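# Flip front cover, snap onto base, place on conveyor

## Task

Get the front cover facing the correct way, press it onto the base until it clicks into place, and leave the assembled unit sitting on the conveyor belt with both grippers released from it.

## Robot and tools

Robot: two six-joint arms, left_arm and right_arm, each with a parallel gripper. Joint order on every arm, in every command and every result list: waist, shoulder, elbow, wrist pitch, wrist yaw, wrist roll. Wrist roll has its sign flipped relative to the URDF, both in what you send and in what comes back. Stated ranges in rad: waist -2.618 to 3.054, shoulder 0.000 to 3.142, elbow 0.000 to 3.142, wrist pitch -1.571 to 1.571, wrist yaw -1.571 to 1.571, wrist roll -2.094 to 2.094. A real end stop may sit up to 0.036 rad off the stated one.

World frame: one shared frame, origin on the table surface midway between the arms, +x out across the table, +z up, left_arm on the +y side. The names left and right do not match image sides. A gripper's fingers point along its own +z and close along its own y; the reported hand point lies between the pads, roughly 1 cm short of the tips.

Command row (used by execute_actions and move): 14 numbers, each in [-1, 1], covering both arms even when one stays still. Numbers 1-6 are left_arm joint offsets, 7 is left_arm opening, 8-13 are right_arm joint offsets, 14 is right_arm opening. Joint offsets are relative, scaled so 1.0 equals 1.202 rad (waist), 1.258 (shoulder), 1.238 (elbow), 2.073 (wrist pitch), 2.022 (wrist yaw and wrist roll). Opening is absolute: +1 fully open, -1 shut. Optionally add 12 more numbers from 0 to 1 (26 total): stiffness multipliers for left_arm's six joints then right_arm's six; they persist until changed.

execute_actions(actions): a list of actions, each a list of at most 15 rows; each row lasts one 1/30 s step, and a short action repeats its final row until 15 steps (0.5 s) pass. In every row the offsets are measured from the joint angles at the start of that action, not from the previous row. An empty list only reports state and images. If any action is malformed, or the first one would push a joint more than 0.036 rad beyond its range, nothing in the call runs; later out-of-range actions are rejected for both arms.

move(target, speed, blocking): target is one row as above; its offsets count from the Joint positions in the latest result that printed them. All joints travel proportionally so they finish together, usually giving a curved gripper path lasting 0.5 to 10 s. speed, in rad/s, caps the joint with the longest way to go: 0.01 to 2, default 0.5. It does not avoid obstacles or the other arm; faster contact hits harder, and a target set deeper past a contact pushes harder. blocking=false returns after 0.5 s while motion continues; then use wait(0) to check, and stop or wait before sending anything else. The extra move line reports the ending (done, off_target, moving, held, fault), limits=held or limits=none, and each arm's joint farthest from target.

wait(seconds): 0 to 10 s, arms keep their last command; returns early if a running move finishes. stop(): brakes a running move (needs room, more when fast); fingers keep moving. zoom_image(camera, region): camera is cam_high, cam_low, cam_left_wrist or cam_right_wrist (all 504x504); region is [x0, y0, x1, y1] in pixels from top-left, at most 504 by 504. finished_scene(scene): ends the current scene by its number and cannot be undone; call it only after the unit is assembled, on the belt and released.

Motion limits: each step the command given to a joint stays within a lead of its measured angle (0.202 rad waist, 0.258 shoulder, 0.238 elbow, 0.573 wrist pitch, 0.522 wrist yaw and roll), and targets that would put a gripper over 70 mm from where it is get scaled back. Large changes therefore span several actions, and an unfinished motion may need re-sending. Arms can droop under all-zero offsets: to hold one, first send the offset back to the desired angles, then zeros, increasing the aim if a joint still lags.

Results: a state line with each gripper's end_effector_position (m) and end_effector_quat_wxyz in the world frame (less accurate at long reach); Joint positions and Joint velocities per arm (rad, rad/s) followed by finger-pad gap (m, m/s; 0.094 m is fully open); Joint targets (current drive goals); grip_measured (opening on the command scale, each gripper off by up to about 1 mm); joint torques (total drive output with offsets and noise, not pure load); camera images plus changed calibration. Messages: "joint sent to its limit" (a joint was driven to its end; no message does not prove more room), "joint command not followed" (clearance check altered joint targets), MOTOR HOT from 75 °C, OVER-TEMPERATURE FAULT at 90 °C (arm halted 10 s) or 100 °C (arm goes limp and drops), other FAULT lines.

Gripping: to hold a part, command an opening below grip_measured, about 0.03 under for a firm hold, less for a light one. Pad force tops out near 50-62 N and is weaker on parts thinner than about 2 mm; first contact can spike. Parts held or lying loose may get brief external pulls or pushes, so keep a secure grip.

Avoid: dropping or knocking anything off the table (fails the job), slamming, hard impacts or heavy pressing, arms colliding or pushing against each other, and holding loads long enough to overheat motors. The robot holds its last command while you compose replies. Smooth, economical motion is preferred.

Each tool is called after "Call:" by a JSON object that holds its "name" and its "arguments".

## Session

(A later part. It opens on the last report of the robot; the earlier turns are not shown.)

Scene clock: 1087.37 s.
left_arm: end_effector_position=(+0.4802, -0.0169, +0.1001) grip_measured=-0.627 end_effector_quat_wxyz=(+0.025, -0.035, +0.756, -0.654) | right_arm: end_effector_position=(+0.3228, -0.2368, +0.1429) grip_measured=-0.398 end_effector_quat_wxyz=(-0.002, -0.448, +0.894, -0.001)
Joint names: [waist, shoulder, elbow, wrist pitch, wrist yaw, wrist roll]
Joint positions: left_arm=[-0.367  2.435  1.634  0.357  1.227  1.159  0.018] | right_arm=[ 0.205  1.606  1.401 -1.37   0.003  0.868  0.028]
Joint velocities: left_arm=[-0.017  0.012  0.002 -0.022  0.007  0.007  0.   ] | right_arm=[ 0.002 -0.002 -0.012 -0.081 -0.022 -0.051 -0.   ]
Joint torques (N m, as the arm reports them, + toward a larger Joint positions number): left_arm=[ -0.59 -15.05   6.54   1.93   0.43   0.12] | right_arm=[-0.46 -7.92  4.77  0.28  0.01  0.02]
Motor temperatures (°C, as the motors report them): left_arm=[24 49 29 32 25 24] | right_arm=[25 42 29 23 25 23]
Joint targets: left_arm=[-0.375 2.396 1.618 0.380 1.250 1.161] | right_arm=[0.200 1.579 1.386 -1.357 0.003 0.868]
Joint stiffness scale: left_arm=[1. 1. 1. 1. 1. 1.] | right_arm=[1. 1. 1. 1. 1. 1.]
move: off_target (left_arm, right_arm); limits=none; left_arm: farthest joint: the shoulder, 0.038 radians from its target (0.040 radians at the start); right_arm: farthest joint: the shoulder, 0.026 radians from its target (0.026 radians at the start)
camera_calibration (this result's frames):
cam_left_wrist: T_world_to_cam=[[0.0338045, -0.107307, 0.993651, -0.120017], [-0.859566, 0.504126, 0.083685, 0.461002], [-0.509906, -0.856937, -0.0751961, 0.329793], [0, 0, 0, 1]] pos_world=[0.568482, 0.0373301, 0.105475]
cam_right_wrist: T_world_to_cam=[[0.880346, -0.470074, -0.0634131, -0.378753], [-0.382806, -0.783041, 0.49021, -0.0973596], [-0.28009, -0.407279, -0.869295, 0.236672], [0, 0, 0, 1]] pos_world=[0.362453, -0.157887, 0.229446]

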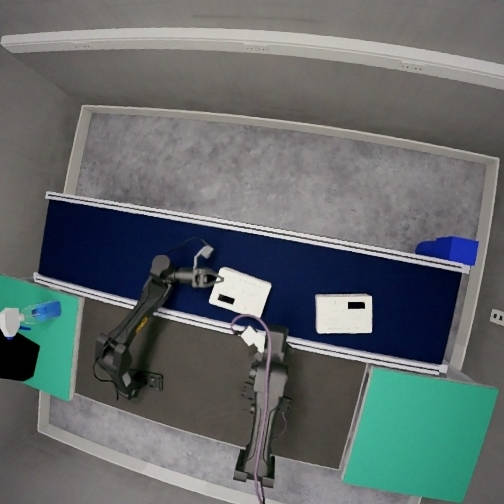

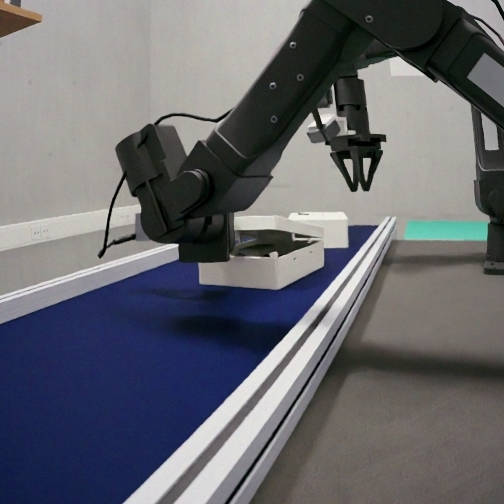

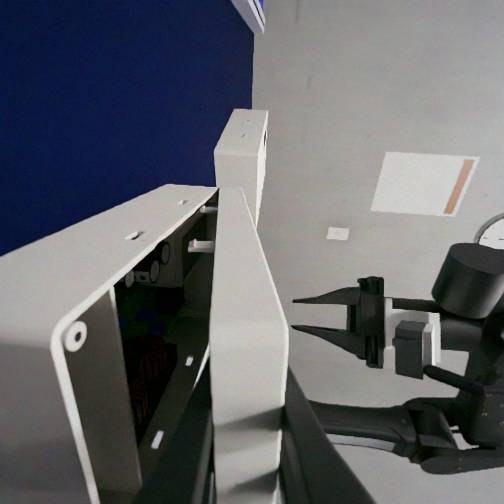

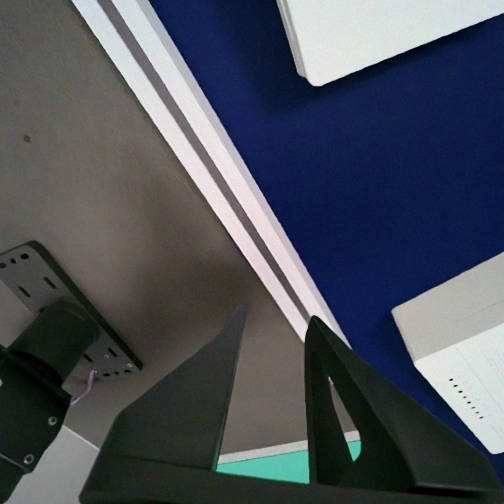

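Call:
{"name": "move", "arguments": {"target": [0.0187,-0.0556,-0.0714,0.158,0.031,0.1217,-0.675, -0.004,-0.021,-0.012,0.006,0,0,-0.4], "speed": 0.15}}

Scene clock: 1130.33 s.
left_arm: end_effector_position=(+0.4756, -0.0106, +0.1323) grip_measured=-0.657 end_effector_quat_wxyz=(+0.024, -0.033, +0.725, -0.687) | right_arm: end_effector_position=(+0.3228, -0.2368, +0.1429) grip_measured=-0.398 end_effector_quat_wxyz=(-0.002, -0.448, +0.894, -0.001)
Joint names: [waist, shoulder, elbow, wrist pitch, wrist yaw, wrist roll]
Joint positions: left_arm=[-0.354  2.4    1.561  0.655  1.27   1.405  0.016] | right_arm=[ 0.205  1.606  1.401 -1.37   0.003  0.868  0.028]
Joint velocities: left_arm=[-0.012  0.017 -0.027 -0.022  0.037 -0.007 -0.001] | right_arm=[-0.012  0.017 -0.017  0.081 -0.022 -0.007 -0.001]
Joint torques (N m, as the arm reports them, + toward a larger Joint positions number): left_arm=[  0.8  -14.41   6.58   1.99   0.31   0.  ] | right_arm=[-0.46 -7.91  4.78  0.28  0.01  0.02]
Motor temperatures (°C, as the motors report them): left_arm=[24 55 28 34 25 24] | right_arm=[25 42 29 23 25 23]
Joint targets: left_arm=[-0.345 2.365 1.546 0.685 1.290 1.405] | right_arm=[0.200 1.579 1.386 -1.357 0.003 0.868]
Joint stiffness scale: left_arm=[1. 1. 1. 1. 1. 1.] | right_arm=[1. 1. 1. 1. 1. 1.]
move: off_target (left_arm, right_arm); limits=none; left_arm: farthest joint: the shoulder, 0.035 radians from its target (0.070 radians at the start); right_arm: farthest joint: the shoulder, 0.026 radians from its target (0.026 radians at the start)
camera_calibration (this result's frames):
cam_left_wrist: T_world_to_cam=[[0.0280258, -0.017082, 0.999461, -0.148219], [-0.858364, 0.51199, 0.0328198, 0.457431], [-0.512275, -0.858821, -0.000313603, 0.326435], [0, 0, 0, 1]] pos_world=[0.564021, 0.0436174, 0.133229]
cam_right_wrist: T_world_to_cam=[[0.880346, -0.470074, -0.0634131, -0.378753], [-0.382806, -0.783041, 0.49021, -0.0973596], [-0.28009, -0.407279, -0.869295, 0.236672], [0, 0, 0, 1]] pos_world=[0.362453, -0.157887, 0.229446]

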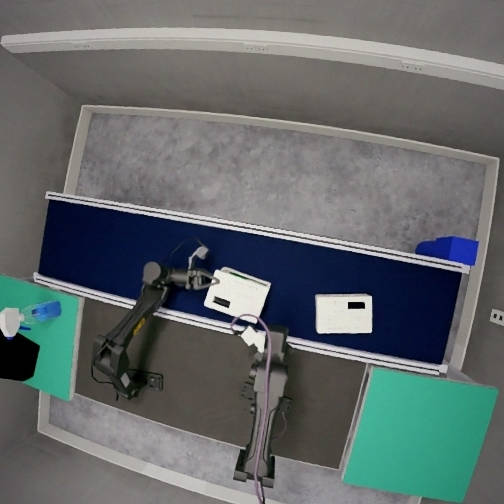

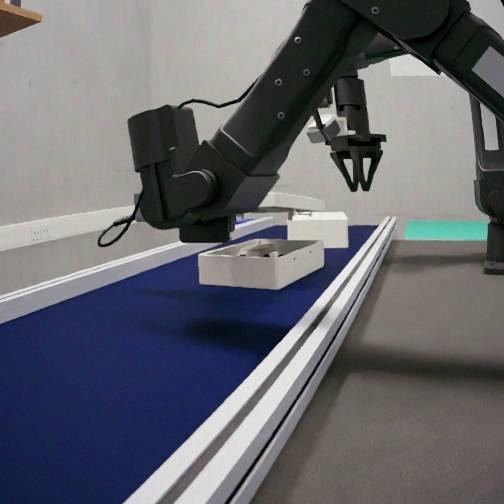

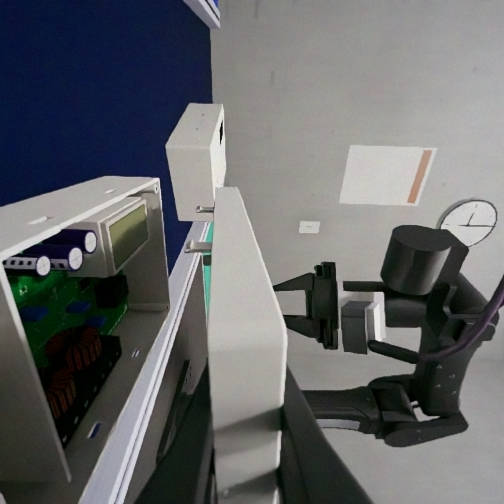

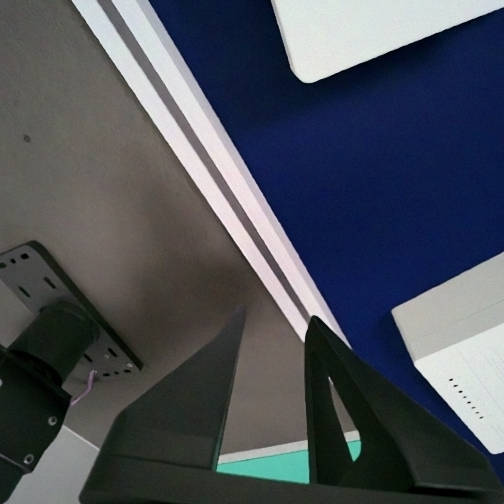

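Call:
{"name": "move", "arguments": {"target": [0.5175,-0.66,-0.7076,0.1085,-0.282,0.068,-0.70, -0.004,-0.021,-0.012,0.006,0,0,-0.4], "speed": 0.45}}

Scene clock: 1191.47 s.
left_arm: end_effector_position=(+0.4223, +0.3345, +0.2137) grip_measured=-0.659 end_effector_quat_wxyz=(+0.402, -0.433, +0.582, -0.559) | right_arm: end_effector_position=(+0.3228, -0.2368, +0.1429) grip_measured=-0.398 end_effector_quat_wxyz=(-0.002, -0.448, +0.894, -0.001)
Joint names: [waist, shoulder, elbow, wrist pitch, wrist yaw, wrist roll]
Joint positions: left_arm=[0.265 1.598 0.697 0.834 0.71  1.543 0.016] | right_arm=[ 0.205  1.606  1.401 -1.37   0.003  0.868  0.028]
Joint velocities: left_arm=[ 0.012 -0.017  0.002  0.037 -0.051 -0.051  0.   ] | right_arm=[-0.022  0.012  0.007 -0.007  0.022  0.037 -0.001]
Joint torques (N m, as the arm reports them, + toward a larger Joint positions number): left_arm=[ 0.23 -8.37  6.96  2.51 -0.09  0.  ] | right_arm=[-0.47 -7.92  4.79  0.28  0.01  0.02]
Motor temperatures (°C, as the motors report them): left_arm=[24 56 28 35 25 23] | right_arm=[25 41 29 23 25 23]
Joint targets: left_arm=[0.268 1.569 0.685 0.880 0.700 1.542] | right_arm=[0.200 1.579 1.386 -1.357 0.003 0.868]
Joint stiffness scale: left_arm=[1. 1. 1. 1. 1. 1.] | right_arm=[1. 1. 1. 1. 1. 1.]
move: off_target (left_arm, right_arm); limits=none; left_arm: farthest joint: the wrist pitch, 0.046 radians from its target (0.225 radians at the start); right_arm: farthest joint: the shoulder, 0.026 radians from its target (0.026 radians at the start)
camera_calibration (this result's frames):
cam_left_wrist: T_world_to_cam=[[0.0252682, 0.0261456, 0.999339, -0.235523], [-0.798529, -0.600884, 0.0359116, 0.578608], [0.601426, -0.798908, 0.0056948, 0.103896], [0, 0, 0, 1]] pos_world=[0.405501, 0.436837, 0.213997]
cam_right_wrist: T_world_to_cam=[[0.880346, -0.470074, -0.0634131, -0.378753], [-0.382806, -0.783041, 0.49021, -0.0973596], [-0.28009, -0.407279, -0.869295, 0.236672], [0, 0, 0, 1]] pos_world=[0.362453, -0.157887, 0.229446]

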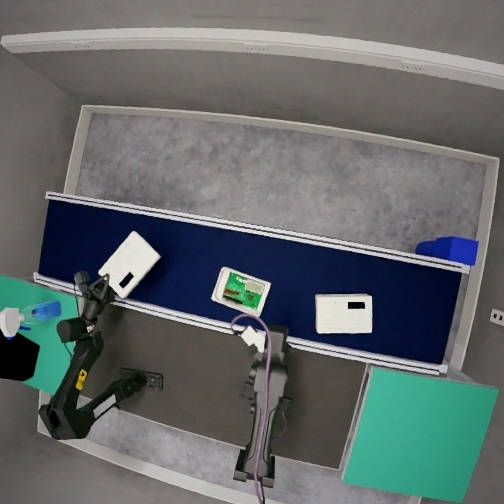

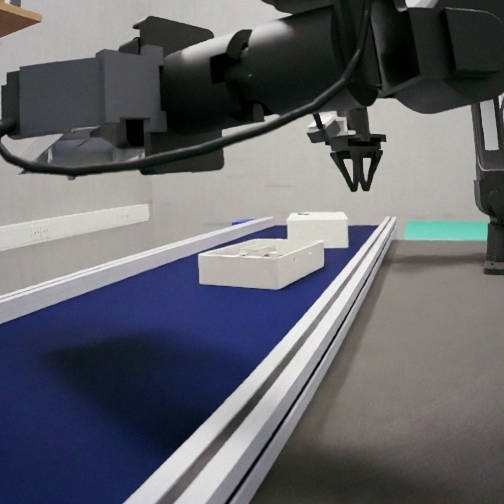

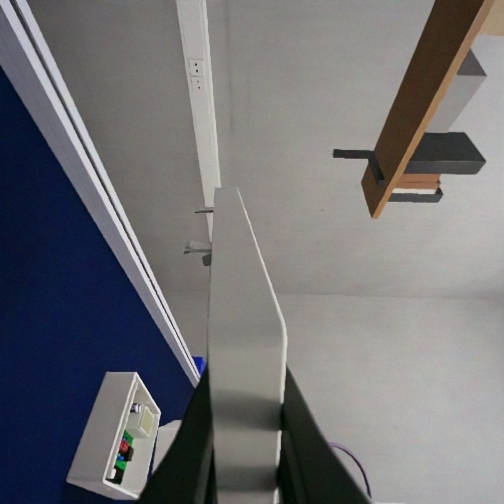

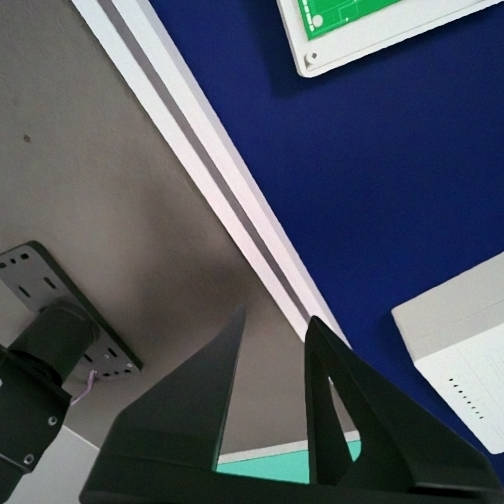

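Call:
{"name": "execute_actions", "arguments": {"actions": []}}

Scene clock: 1224.80 s.
left_arm: end_effector_position=(+0.4223, +0.3346, +0.2137) grip_measured=-0.659 end_effector_quat_wxyz=(+0.402, -0.433, +0.582, -0.559) | right_arm: end_effector_position=(+0.3228, -0.2368, +0.1429) grip_measured=-0.398 end_effector_quat_wxyz=(-0.002, -0.448, +0.894, -0.001)
Joint names: [waist, shoulder, elbow, wrist pitch, wrist yaw, wrist roll]
Joint positions: left_arm=[0.265 1.598 0.697 0.834 0.71  1.543 0.016] | right_arm=[ 0.205  1.606  1.401 -1.37   0.003  0.868  0.028]
Joint velocities: left_arm=[ 0.002 -0.022  0.002 -0.051  0.007  0.037 -0.   ] | right_arm=[-0.007 -0.012  0.007 -0.007 -0.022 -0.007 -0.001]
Joint torques (N m, as the arm reports them, + toward a larger Joint positions number): left_arm=[ 0.15 -8.39  7.    2.48 -0.1   0.  ] | right_arm=[-0.45 -7.92  4.78  0.28  0.01  0.02]
Motor temperatures (°C, as the motors report them): left_arm=[24 47 28 38 25 23] | right_arm=[25 41 29 23 25 23]
Joint targets: left_arm=[0.268 1.569 0.685 0.880 0.700 1.542] | right_arm=[0.200 1.579 1.386 -1.357 0.003 0.868]
Joint stiffness scale: left_arm=[1. 1. 1. 1. 1. 1.] | right_arm=[1. 1. 1. 1. 1. 1.]
camera_calibration (this result's frames):
cam_left_wrist: T_world_to_cam=[[0.0252685, 0.0261176, 0.999339, -0.235512], [-0.798071, -0.601494, 0.0358993, 0.578732], [0.602034, -0.798451, 0.00564487, 0.103575], [0, 0, 0, 1]] pos_world=[0.405464, 0.436954, 0.213996]
cam_right_wrist: T_world_to_cam=[[0.880346, -0.470074, -0.0634131, -0.378753], [-0.382806, -0.783041, 0.49021, -0.0973596], [-0.28009, -0.407279, -0.869295, 0.236672], [0, 0, 0, 1]] pos_world=[0.362453, -0.157887, 0.229446]

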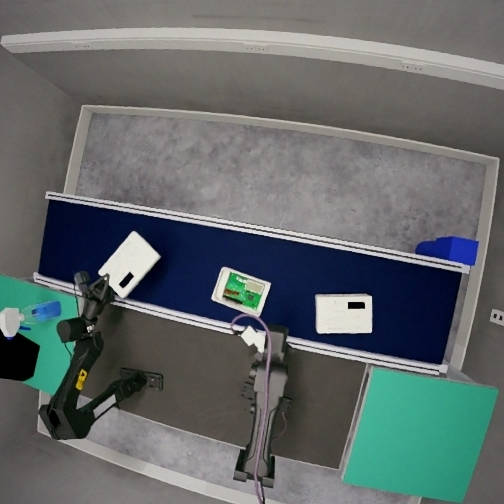

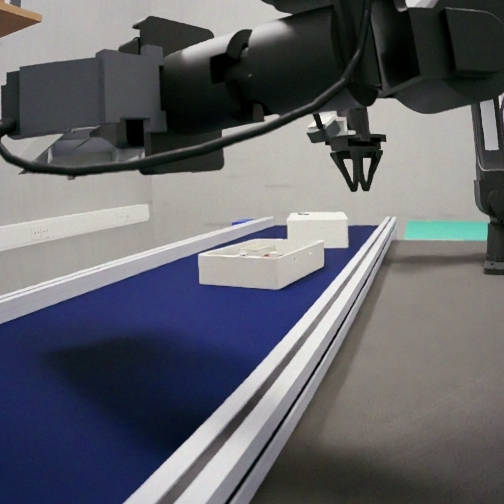

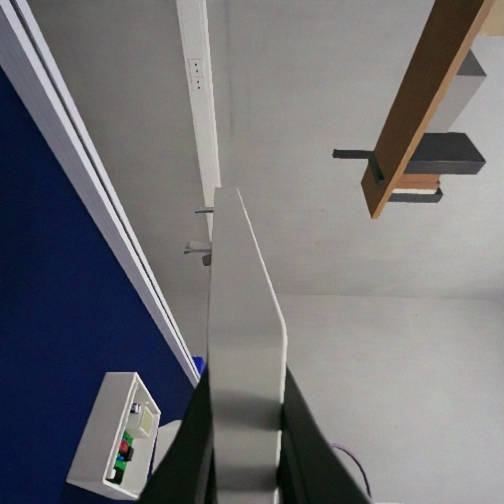

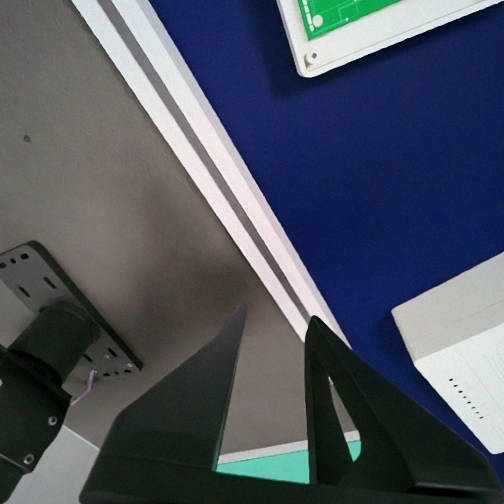

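Call:
{"name": "zoom_image", "arguments": {"camera": "cam_high", "region": [190, 240, 390, 360]}}

Call:
{"name": "zoom_image", "arguments": {"camera": "cam_high", "region": [200, 255, 285, 325]}}

Call:
{"name": "zoom_image", "arguments": {"camera": "cam_high", "region": [60, 210, 200, 330]}}

Region (190, 240, 390, 360) of cam_high's 504x504 image, scaled by 2.520, with more detail than that image has; it fills the top 302 rows of this view, and the rest is white.

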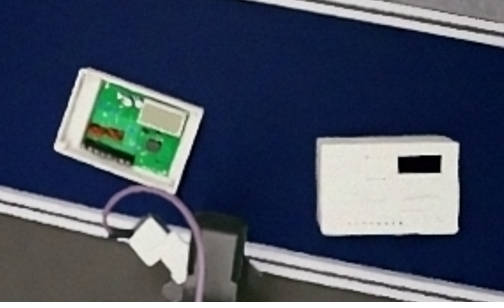

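Region (200, 255, 285, 325) of cam_high's 504x504 image, scaled by 5.929, with more detail than that image has; it fills the top 415 rows of this view, and the rest is white.

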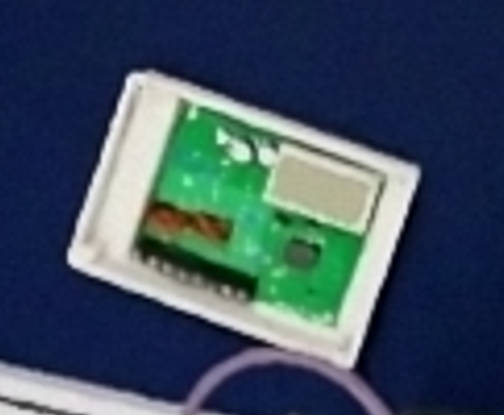

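Region (60, 210, 200, 330) of cam_high's 504x504 image, scaled by 3.600, with more detail than that image has; it fills the top 432 rows of this view, and the rest is white.

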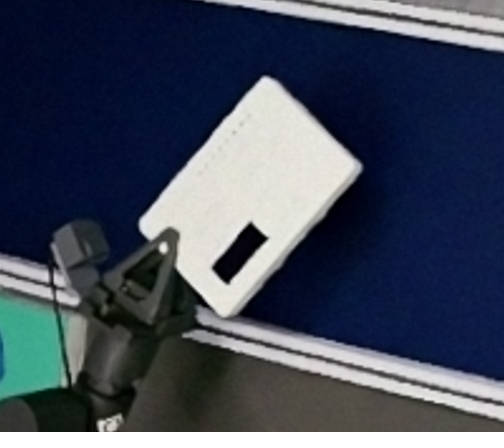

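Call:
{"name": "move", "arguments": {"target": [0.0025,-0.023,-0.0097,0.022,-0.005,0,-0.70, 0.2809,0.2639,0.2388,0.0506,0,0.0851,-0.4], "speed": 0.4}}

Scene clock: 1346.27 s.
left_arm: end_effector_position=(+0.4223, +0.3346, +0.2137) grip_measured=-0.659 end_effector_quat_wxyz=(+0.402, -0.433, +0.581, -0.559) | right_arm: end_effector_position=(+0.3846, -0.1102, +0.1044) grip_measured=-0.398 end_effector_quat_wxyz=(-0.004, +0.657, -0.754, +0.005)
Joint names: [waist, shoulder, elbow, wrist pitch, wrist yaw, wrist roll]
Joint positions: left_arm=[0.265 1.598 0.697 0.834 0.71  1.543 0.016] | right_arm=[ 0.544  1.944  1.657 -1.274  0.007  1.034  0.028]
Joint velocities: left_arm=[-0.012  0.002 -0.022 -0.051 -0.051 -0.066 -0.   ] | right_arm=[-0.002 -0.002 -0.002  0.007 -0.037  0.007  0.   ]
Joint torques (N m, as the arm reports them, + toward a larger Joint positions number): left_arm=[ 0.32 -8.28  7.02  2.47 -0.12  0.  ] | right_arm=[-0.05 -9.48  9.17  0.28 -0.04  0.08]
Motor temperatures (°C, as the motors report them): left_arm=[24 44 28 42 25 23] | right_arm=[25 41 29 23 25 23]
Joint targets: left_arm=[0.268 1.569 0.685 0.880 0.700 1.543] | right_arm=[0.542 1.938 1.697 -1.265 0.003 1.040]
Joint stiffness scale: left_arm=[1. 1. 1. 1. 1. 1.] | right_arm=[1. 1. 1. 1. 1. 1.]
move: off_target (left_arm, right_arm); limits=none; left_arm: farthest joint: the wrist pitch, 0.046 radians from its target (0.046 radians at the start); right_arm: farthest joint: the elbow, 0.039 radians from its target (0.296 radians at the start)
camera_calibration (this result's frames):
cam_left_wrist: T_world_to_cam=[[0.0254975, 0.0268444, 0.999314, -0.235847], [-0.798039, -0.601498, 0.0365199, 0.578587], [0.602066, -0.798423, 0.00608623, 0.103458], [0, 0, 0, 1]] pos_world=[0.40546, 0.436954, 0.213926]
cam_right_wrist: T_world_to_cam=[[0.998649, 0.0147334, -0.04983, -0.369597], [0.037235, -0.871789, 0.488464, -0.126825], [-0.0362445, -0.48966, -0.87116, 0.169358], [0, 0, 0, 1]] pos_world=[0.379959, -0.0221915, 0.19107]

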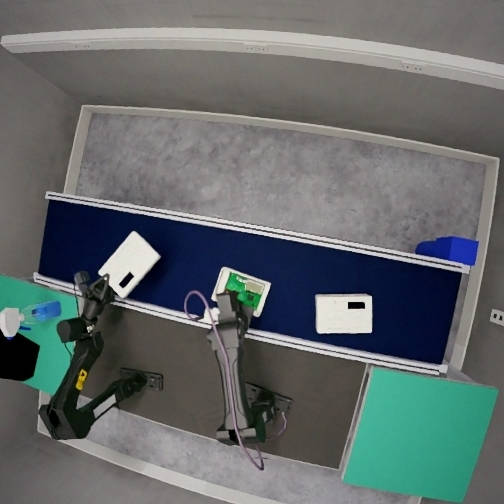

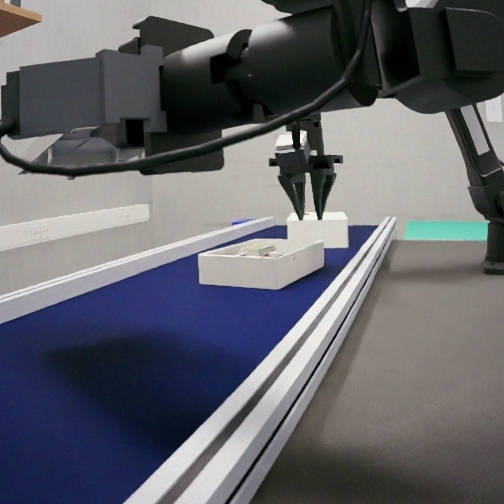

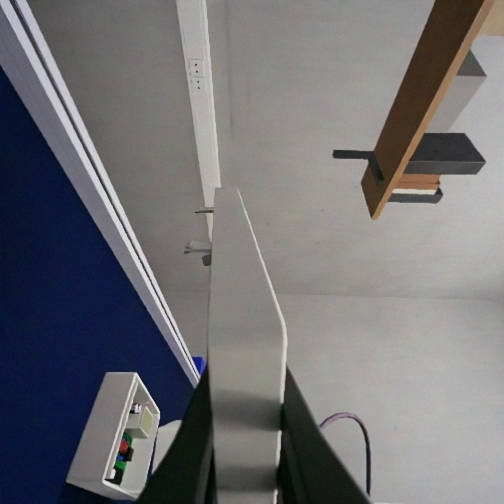

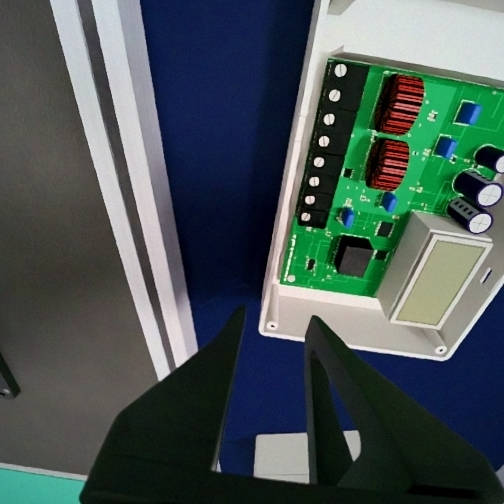

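Call:
{"name": "zoom_image", "arguments": {"camera": "cam_right_wrist", "region": [200, 180, 400, 380]}}

Call:
{"name": "zoom_image", "arguments": {"camera": "cam_right_wrist", "region": [250, 0, 504, 380]}}

Region (200, 180, 400, 380) of cam_right_wrist's 504x504 image, scaled by 2.520, with more detail than that image has.

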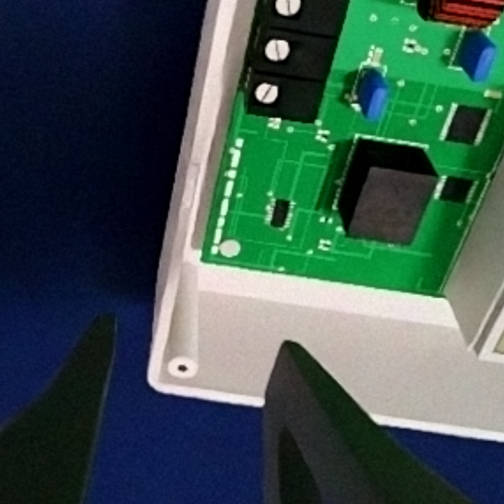

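Region (250, 0, 504, 380) of cam_right_wrist's 504x504 image, scaled by 1.326, with more detail than that image has; it fills the left 337 columns of this view, and the rest is white.

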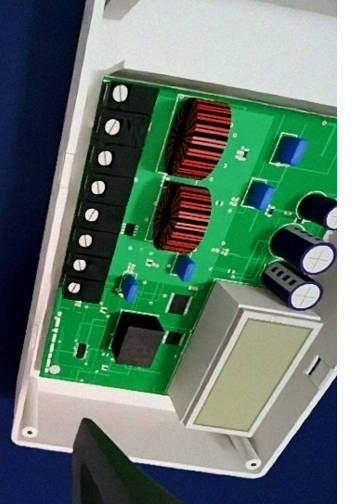

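Call:
{"name": "move", "arguments": {"target": [0.0025,-0.023,-0.0097,0.022,-0.005,0,-0.70, -0.0216,-0.0048,-0.0977,0.0516,-0.002,0.0089,-0.55], "speed": 0.2}}

Scene clock: 1451.10 s.
left_arm: end_effector_position=(+0.4223, +0.3347, +0.2137) grip_measured=-0.659 end_effector_quat_wxyz=(+0.402, -0.433, +0.581, -0.559) | right_arm: end_effector_position=(+0.3818, -0.1188, +0.0773) grip_measured=-0.548 end_effector_quat_wxyz=(+0.002, +0.654, -0.756, +0.003)
Joint names: [waist, shoulder, elbow, wrist pitch, wrist yaw, wrist roll]
Joint positions: left_arm=[0.265 1.598 0.697 0.834 0.709 1.544 0.016] | right_arm=[ 0.525  1.944  1.549 -1.179  0.007  1.046  0.021]
Joint velocities: left_arm=[-0.002  0.007  0.002  0.037 -0.037  0.037  0.   ] | right_arm=[-0.002  0.002 -0.007  0.051 -0.007 -0.022 -0.001]
Joint torques (N m, as the arm reports them, + toward a larger Joint positions number): left_arm=[ 0.33 -8.21  6.97  2.51 -0.09  0.01] | right_arm=[-0.76 -9.35  4.88  0.25 -0.04  0.08]
Motor temperatures (°C, as the motors report them): left_arm=[24 43 28 43 24 23] | right_arm=[25 44 34 23 25 23]
Joint targets: left_arm=[0.268 1.569 0.685 0.880 0.699 1.543] | right_arm=[0.518 1.938 1.536 -1.167 0.003 1.052]
Joint stiffness scale: left_arm=[1. 1. 1. 1. 1. 1.] | right_arm=[1. 1. 1. 1. 1. 1.]
move: off_target (left_arm); limits=none; left_arm: farthest joint: the wrist pitch, 0.046 radians from its target (0.046 radians at the start); right_arm: farthest joint: the elbow, 0.013 radians from its target (0.121 radians at the start)
camera_calibration (this result's frames):
cam_left_wrist: T_world_to_cam=[[0.0256117, 0.027194, 0.999302, -0.236009], [-0.797794, -0.601805, 0.036824, 0.578577], [0.602387, -0.79818, 0.00628194, 0.103239], [0, 0, 0, 1]] pos_world=[0.40544, 0.437012, 0.21389]
cam_right_wrist: T_world_to_cam=[[0.998049, 0.00797919, -0.0619205, -0.36757], [0.0374997, -0.869576, 0.492373, -0.121137], [-0.0499158, -0.493735, -0.868179, 0.145937], [0, 0, 0, 1]] pos_world=[0.378681, -0.0303506, 0.163584]

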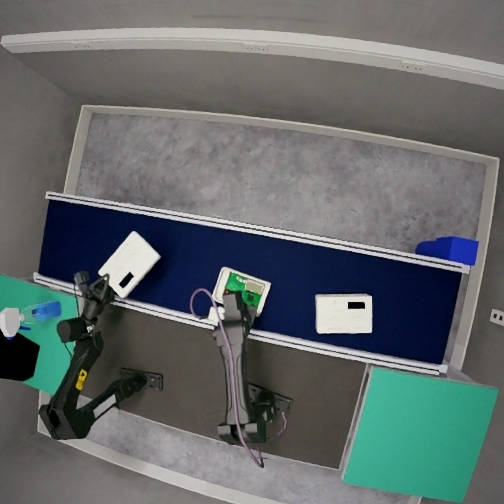

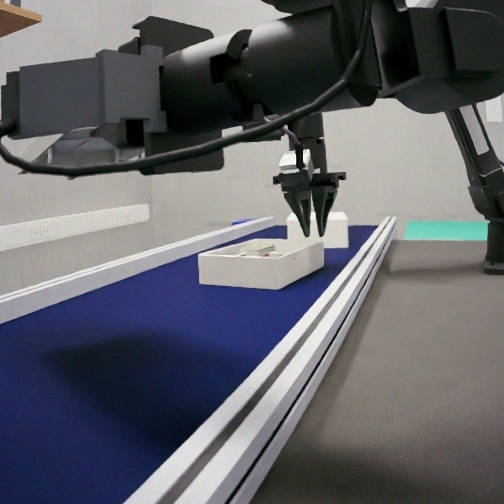

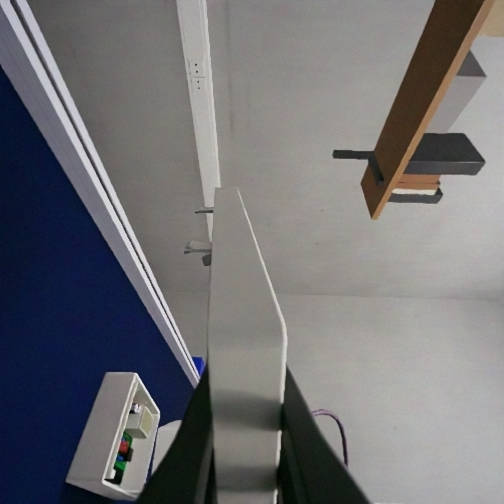

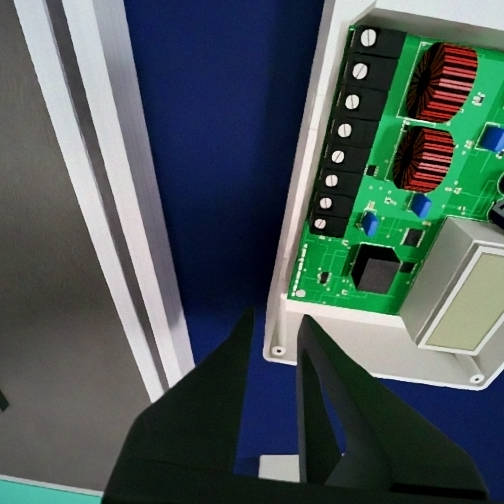

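Call:
{"name": "zoom_image", "arguments": {"camera": "cam_right_wrist", "region": [200, 200, 400, 400]}}

Call:
{"name": "zoom_image", "arguments": {"camera": "cam_low", "region": [180, 160, 380, 310]}}

Region (200, 200, 400, 400) of cam_right_wrist's 504x504 image, scaled by 2.520, with more detail than that image has.

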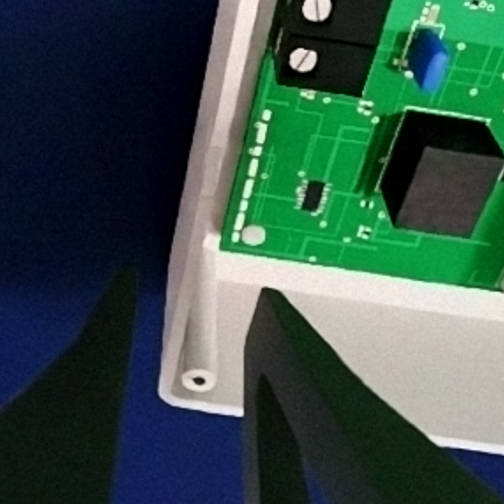

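Region (180, 160, 380, 310) of cam_low's 504x504 image, scaled by 2.520, with more detail than that image has; it fills the top 378 rows of this view, and the rest is white.

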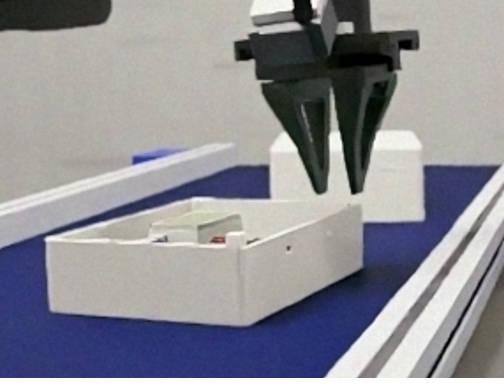

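Call:
{"name": "move", "arguments": {"target": [0.0025,-0.023,-0.0097,0.022,-0.005,0,-0.70, -0.0058,0.0048,-0.0945,0.0622,-0.002,0.003,-0.55], "speed": 0.15}}

Scene clock: 1488.50 s.
left_arm: end_effector_position=(+0.4223, +0.3348, +0.2136) grip_measured=-0.659 end_effector_quat_wxyz=(+0.402, -0.434, +0.581, -0.559) | right_arm: end_effector_position=(+0.3800, -0.1195, +0.0518) grip_measured=-0.548 end_effector_quat_wxyz=(-0.004, +0.655, -0.756, +0.005)
Joint names: [waist, shoulder, elbow, wrist pitch, wrist yaw, wrist roll]
Joint positions: left_arm=[0.265 1.598 0.697 0.834 0.709 1.545 0.016] | right_arm=[ 0.525  1.944  1.446 -1.062  0.007  1.047  0.021]
Joint velocities: left_arm=[-0.007 -0.002  0.012 -0.007  0.051 -0.081 -0.001] | right_arm=[-0.022 -0.002  0.027  0.051  0.007  0.037 -0.001]
Joint torques (N m, as the arm reports them, + toward a larger Joint positions number): left_arm=[ 0.25 -8.25  6.98  2.49 -0.1   0.  ] | right_arm=[-0.66 -8.42  4.73  0.25 -0.04  0.08]
Motor temperatures (°C, as the motors report them): left_arm=[24 43 27 44 24 23] | right_arm=[25 44 31 23 25 23]
Joint targets: left_arm=[0.268 1.569 0.685 0.879 0.699 1.544] | right_arm=[0.518 1.950 1.432 -1.050 0.003 1.052]
Joint stiffness scale: left_arm=[1. 1. 1. 1. 1. 1.] | right_arm=[1. 1. 1. 1. 1. 1.]
move: off_target (left_arm); limits=none; left_arm: farthest joint: the wrist pitch, 0.046 radians from its target (0.046 radians at the start); right_arm: farthest joint: the elbow, 0.014 radians from its target (0.117 radians at the start)
camera_calibration (this result's frames):
cam_left_wrist: T_world_to_cam=[[0.0261904, 0.0280569, 0.999263, -0.236455], [-0.797519, -0.602108, 0.0378085, 0.578405], [0.602725, -0.797921, 0.00660648, 0.102981], [0, 0, 0, 1]] pos_world=[0.405412, 0.437068, 0.213731]
cam_right_wrist: T_world_to_cam=[[0.998751, 0.00902409, -0.0491513, -0.368172], [0.0319136, -0.87205, 0.488375, -0.107099], [-0.0384552, -0.489334, -0.871248, 0.119687], [0, 0, 0, 1]] pos_world=[0.375732, -0.0315063, 0.138485]

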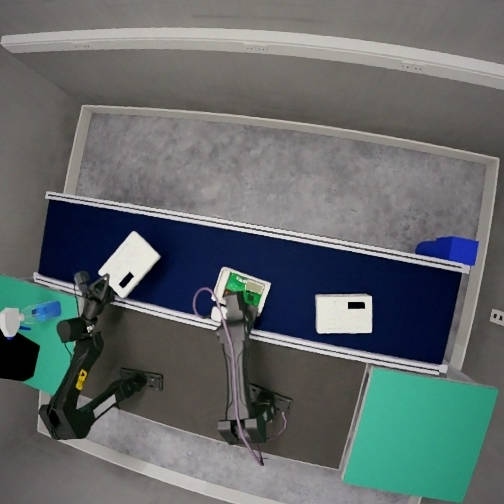

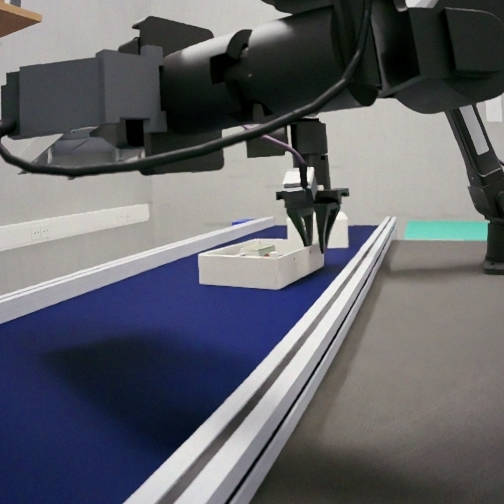

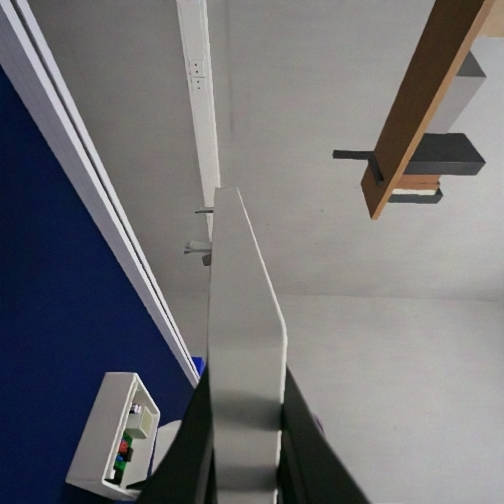

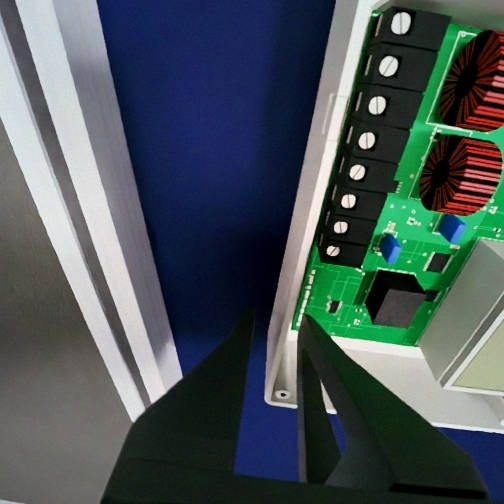

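Call:
{"name": "zoom_image", "arguments": {"camera": "cam_right_wrist", "region": [200, 230, 400, 430]}}

Call:
{"name": "zoom_image", "arguments": {"camera": "cam_low", "region": [180, 160, 380, 310]}}

Region (200, 230, 400, 430) of cam_right_wrist's 504x504 image, scaled by 2.520, with more detail than that image has.

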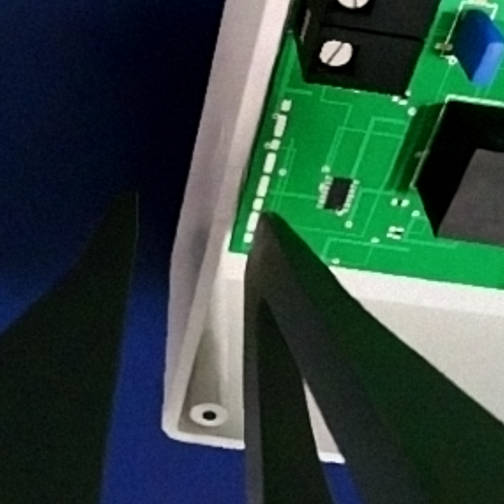

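Region (180, 160, 380, 310) of cam_low's 504x504 image, scaled by 2.520, with more detail than that image has; it fills the top 378 rows of this view, and the rest is white.

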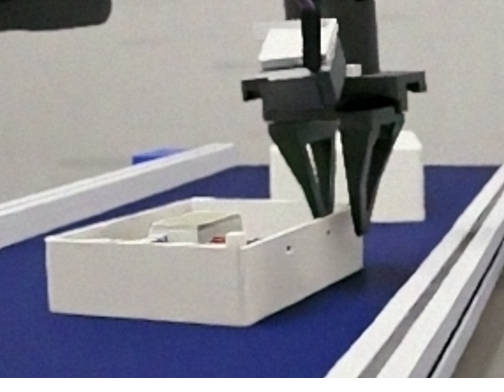

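Call:
{"name": "execute_actions", "arguments": {"actions": [[[0.0025,-0.023,-0.0097,0.0217,-0.005,0,-0.70,-0.0058,0.0048,-0.0113,0.0058,-0.002,0.0025,-0.62],[0.0025,-0.023,-0.0097,0.0217,-0.005,0,-0.70,-0.0058,0.0048,-0.0113,0.0058,-0.002,0.0025,-0.66],[0.0025,-0.023,-0.0097,0.0217,-0.005,0,-0.70,-0.0058,0.0048,-0.0113,0.0058,-0.002,0.0025,-0.70],[0.0025,-0.023,-0.0097,0.0217,-0.005,0,-0.70,-0.0058,0.0048,-0.0113,0.0058,-0.002,0.0025,-0.74],[0.0025,-0.023,-0.0097,0.0217,-0.005,0,-0.70,-0.0058,0.0048,-0.0113,0.0058,-0.002,0.0025,-0.78],[0.0025,-0.023,-0.0097,0.0217,-0.005,0,-0.70,-0.0058,0.0048,-0.0113,0.0058,-0.002,0.0025,-0.81],[0.0025,-0.023,-0.0097,0.0217,-0.005,0,-0.70,-0.0058,0.0048,-0.0113,0.0058,-0.002,0.0025,-0.84],[0.0025,-0.023,-0.0097,0.0217,-0.005,0,-0.70,-0.0058,0.0048,-0.0113,0.0058,-0.002,0.0025,-0.86],[0.0025,-0.023,-0.0097,0.0217,-0.005,0,-0.70,-0.0058,0.0048,-0.0113,0.0058,-0.002,0.0025,-0.88],[0.0025,-0.023,-0.0097,0.0217,-0.005,0,-0.70,-0.0058,0.0048,-0.0113,0.0058,-0.002,0.0025,-0.90],[0.0025,-0.023,-0.0097,0.0217,-0.005,0,-0.70,-0.0058,0.0048,-0.0113,0.0058,-0.002,0.0025,-0.915],[0.0025,-0.023,-0.0097,0.0217,-0.005,0,-0.70,-0.0058,0.0048,-0.0113,0.0058,-0.002,0.0025,-0.93],[0.0025,-0.023,-0.0097,0.0217,-0.005,0,-0.70,-0.0058,0.0048,-0.0113,0.0058,-0.002,0.0025,-0.945],[0.0025,-0.023,-0.0097,0.0217,-0.005,0,-0.70,-0.0058,0.0048,-0.0113,0.0058,-0.002,0.0025,-0.96],[0.0025,-0.023,-0.0097,0.0217,-0.005,0,-0.70,-0.0058,0.0048,-0.0113,0.0058,-0.002,0.0025,-0.975]]]}}

Call:
{"name": "wait", "arguments": {"seconds": 0.5}}

Scene clock: 1519.47 s.
left_arm: end_effector_position=(+0.4224, +0.3348, +0.2137) grip_measured=-0.659 end_effector_quat_wxyz=(+0.402, -0.434, +0.581, -0.559) | right_arm: end_effector_position=(+0.3813, -0.1190, +0.0518) grip_measured=-0.957 end_effector_quat_wxyz=(-0.007, +0.656, -0.755, +0.006)
Joint names: [waist, shoulder, elbow, wrist pitch, wrist yaw, wrist roll]
Joint positions: left_arm=[0.265 1.598 0.697 0.834 0.708 1.545 0.016] | right_arm=[ 0.525  1.944  1.446 -1.056  0.007  1.05   0.002]
Joint velocities: left_arm=[ 0.017  0.012  0.017 -0.007  0.066  0.022 -0.   ] | right_arm=[ 0.002  0.012  0.002 -0.022  0.022  0.066 -0.008]
Joint torques (N m, as the arm reports them, + toward a larger Joint positions number): left_arm=[ 0.21 -8.33  7.    2.53 -0.1   0.  ] | right_arm=[-0.78 -8.55  4.75  0.24 -0.06  0.  ]
Motor temperatures (°C, as the motors report them): left_arm=[24 42 27 44 24 23] | right_arm=[25 43 30 23 25 23]
Joint targets: left_arm=[0.268 1.569 0.685 0.879 0.699 1.544] | right_arm=[0.518 1.950 1.432 -1.050 0.002 1.052]
Joint stiffness scale: left_arm=[1. 1. 1. 1. 1. 1.] | right_arm=[1. 1. 1. 1. 1. 1.]
camera_calibration (this result's frames):
cam_left_wrist: T_world_to_cam=[[0.0259534, 0.0282569, 0.999264, -0.236499], [-0.797286, -0.60242, 0.0377426, 0.578483], [0.603043, -0.797679, 0.006894, 0.102742], [0, 0, 0, 1]] pos_world=[0.405396, 0.437128, 0.213784]
cam_right_wrist: T_world_to_cam=[[0.998971, 0.0121468, -0.0436889, -0.369515], [0.0319129, -0.872794, 0.487044, -0.106764], [-0.0322153, -0.487938, -0.872284, 0.117823], [0, 0, 0, 1]] pos_world=[0.376337, -0.0312045, 0.138631]

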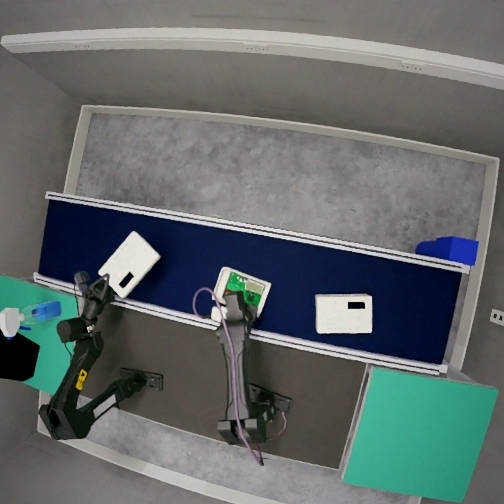

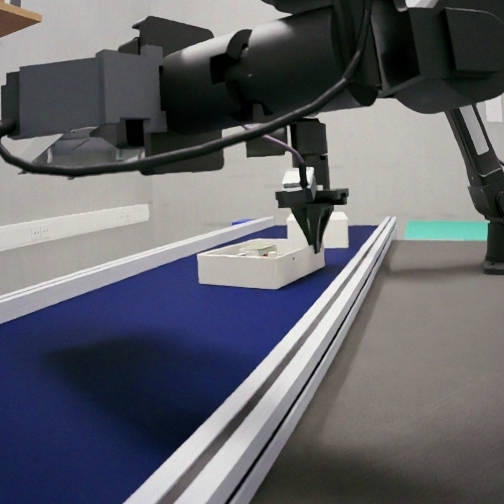

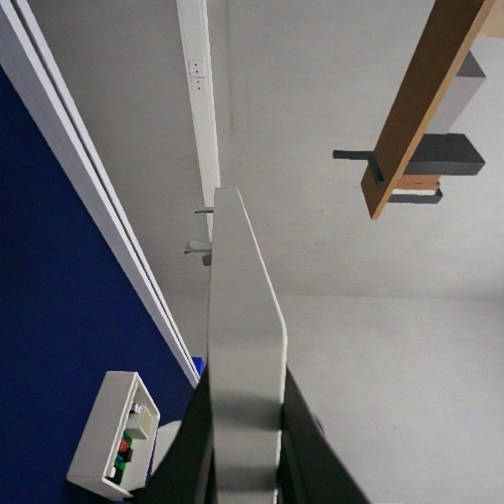

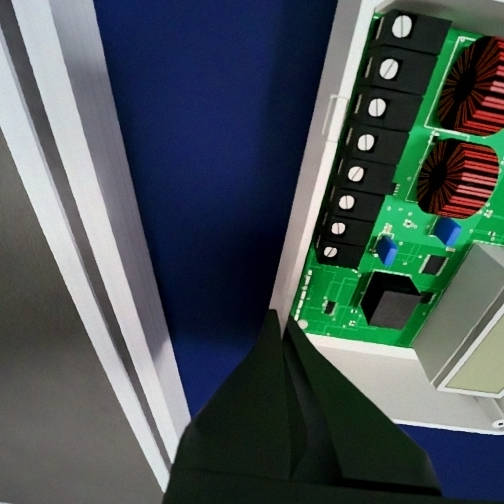

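Scene clock: 1519.97 s.
left_arm: end_effector_position=(+0.4224, +0.3348, +0.2137) grip_measured=-0.659 end_effector_quat_wxyz=(+0.402, -0.434, +0.581, -0.559) | right_arm: end_effector_position=(+0.3814, -0.1191, +0.0518) grip_measured=-0.959 end_effector_quat_wxyz=(-0.007, +0.656, -0.755, +0.006)
Joint names: [waist, shoulder, elbow, wrist pitch, wrist yaw, wrist roll]
Joint positions: left_arm=[0.265 1.598 0.697 0.834 0.708 1.545 0.016] | right_arm=[ 0.525  1.944  1.446 -1.056  0.007  1.051  0.002]
Joint velocities: left_arm=[ 0.007  0.002 -0.002  0.051 -0.022  0.007 -0.   ] | right_arm=[-0.012 -0.007  0.002  0.125 -0.066  0.007  0.   ]
Joint torques (N m, as the arm reports them, + toward a larger Joint positions number): left_arm=[ 0.27 -8.43  6.99  2.47 -0.11  0.02] | right_arm=[-0.66 -8.37  4.73  0.26 -0.05  0.03]
Motor temperatures (°C, as the motors report them): left_arm=[24 42 27 44 24 23] | right_arm=[25 43 30 23 25 23]
Joint targets: left_arm=[0.268 1.569 0.685 0.879 0.699 1.544] | right_arm=[0.518 1.950 1.432 -1.050 0.003 1.052]
Joint stiffness scale: left_arm=[1. 1. 1. 1. 1. 1.] | right_arm=[1. 1. 1. 1. 1. 1.]
wait: 0.50 s; at rest by 0.17 s
camera_calibration (this result's frames):
cam_left_wrist: T_world_to_cam=[[0.0259534, 0.0282569, 0.999264, -0.236499], [-0.797286, -0.60242, 0.0377426, 0.578483], [0.603043, -0.797679, 0.006894, 0.102742], [0, 0, 0, 1]] pos_world=[0.405396, 0.437128, 0.213784]
cam_right_wrist: T_world_to_cam=[[0.998978, 0.0132733, -0.0431969, -0.369522], [0.0326645, -0.872644, 0.487264, -0.107074], [-0.0312279, -0.488177, -0.872186, 0.117405], [0, 0, 0, 1]] pos_world=[0.376308, -0.0312179, 0.13861]

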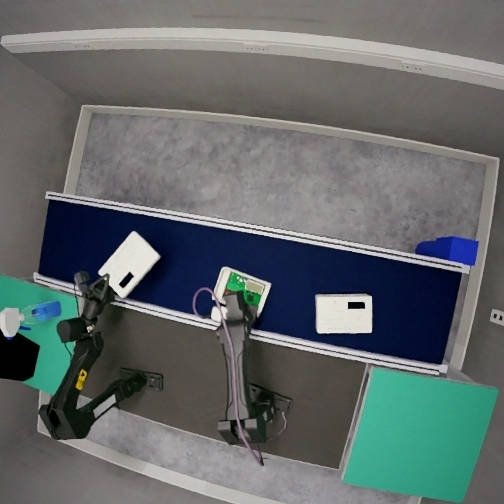

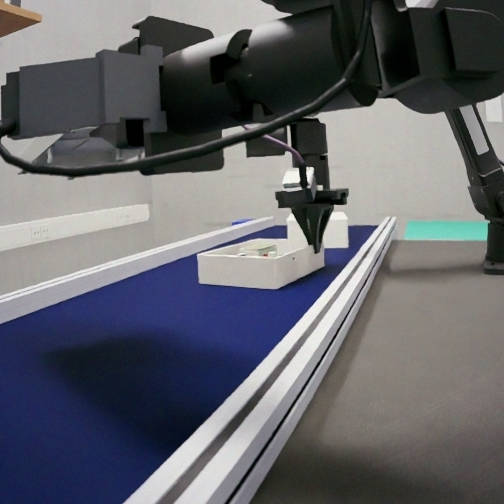

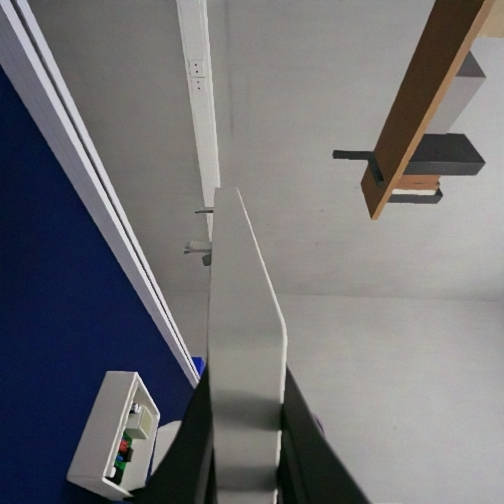

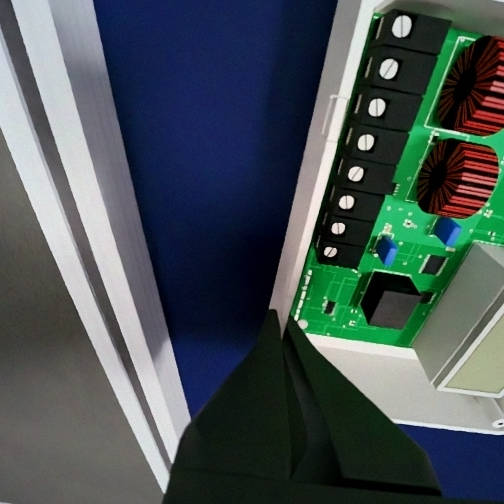

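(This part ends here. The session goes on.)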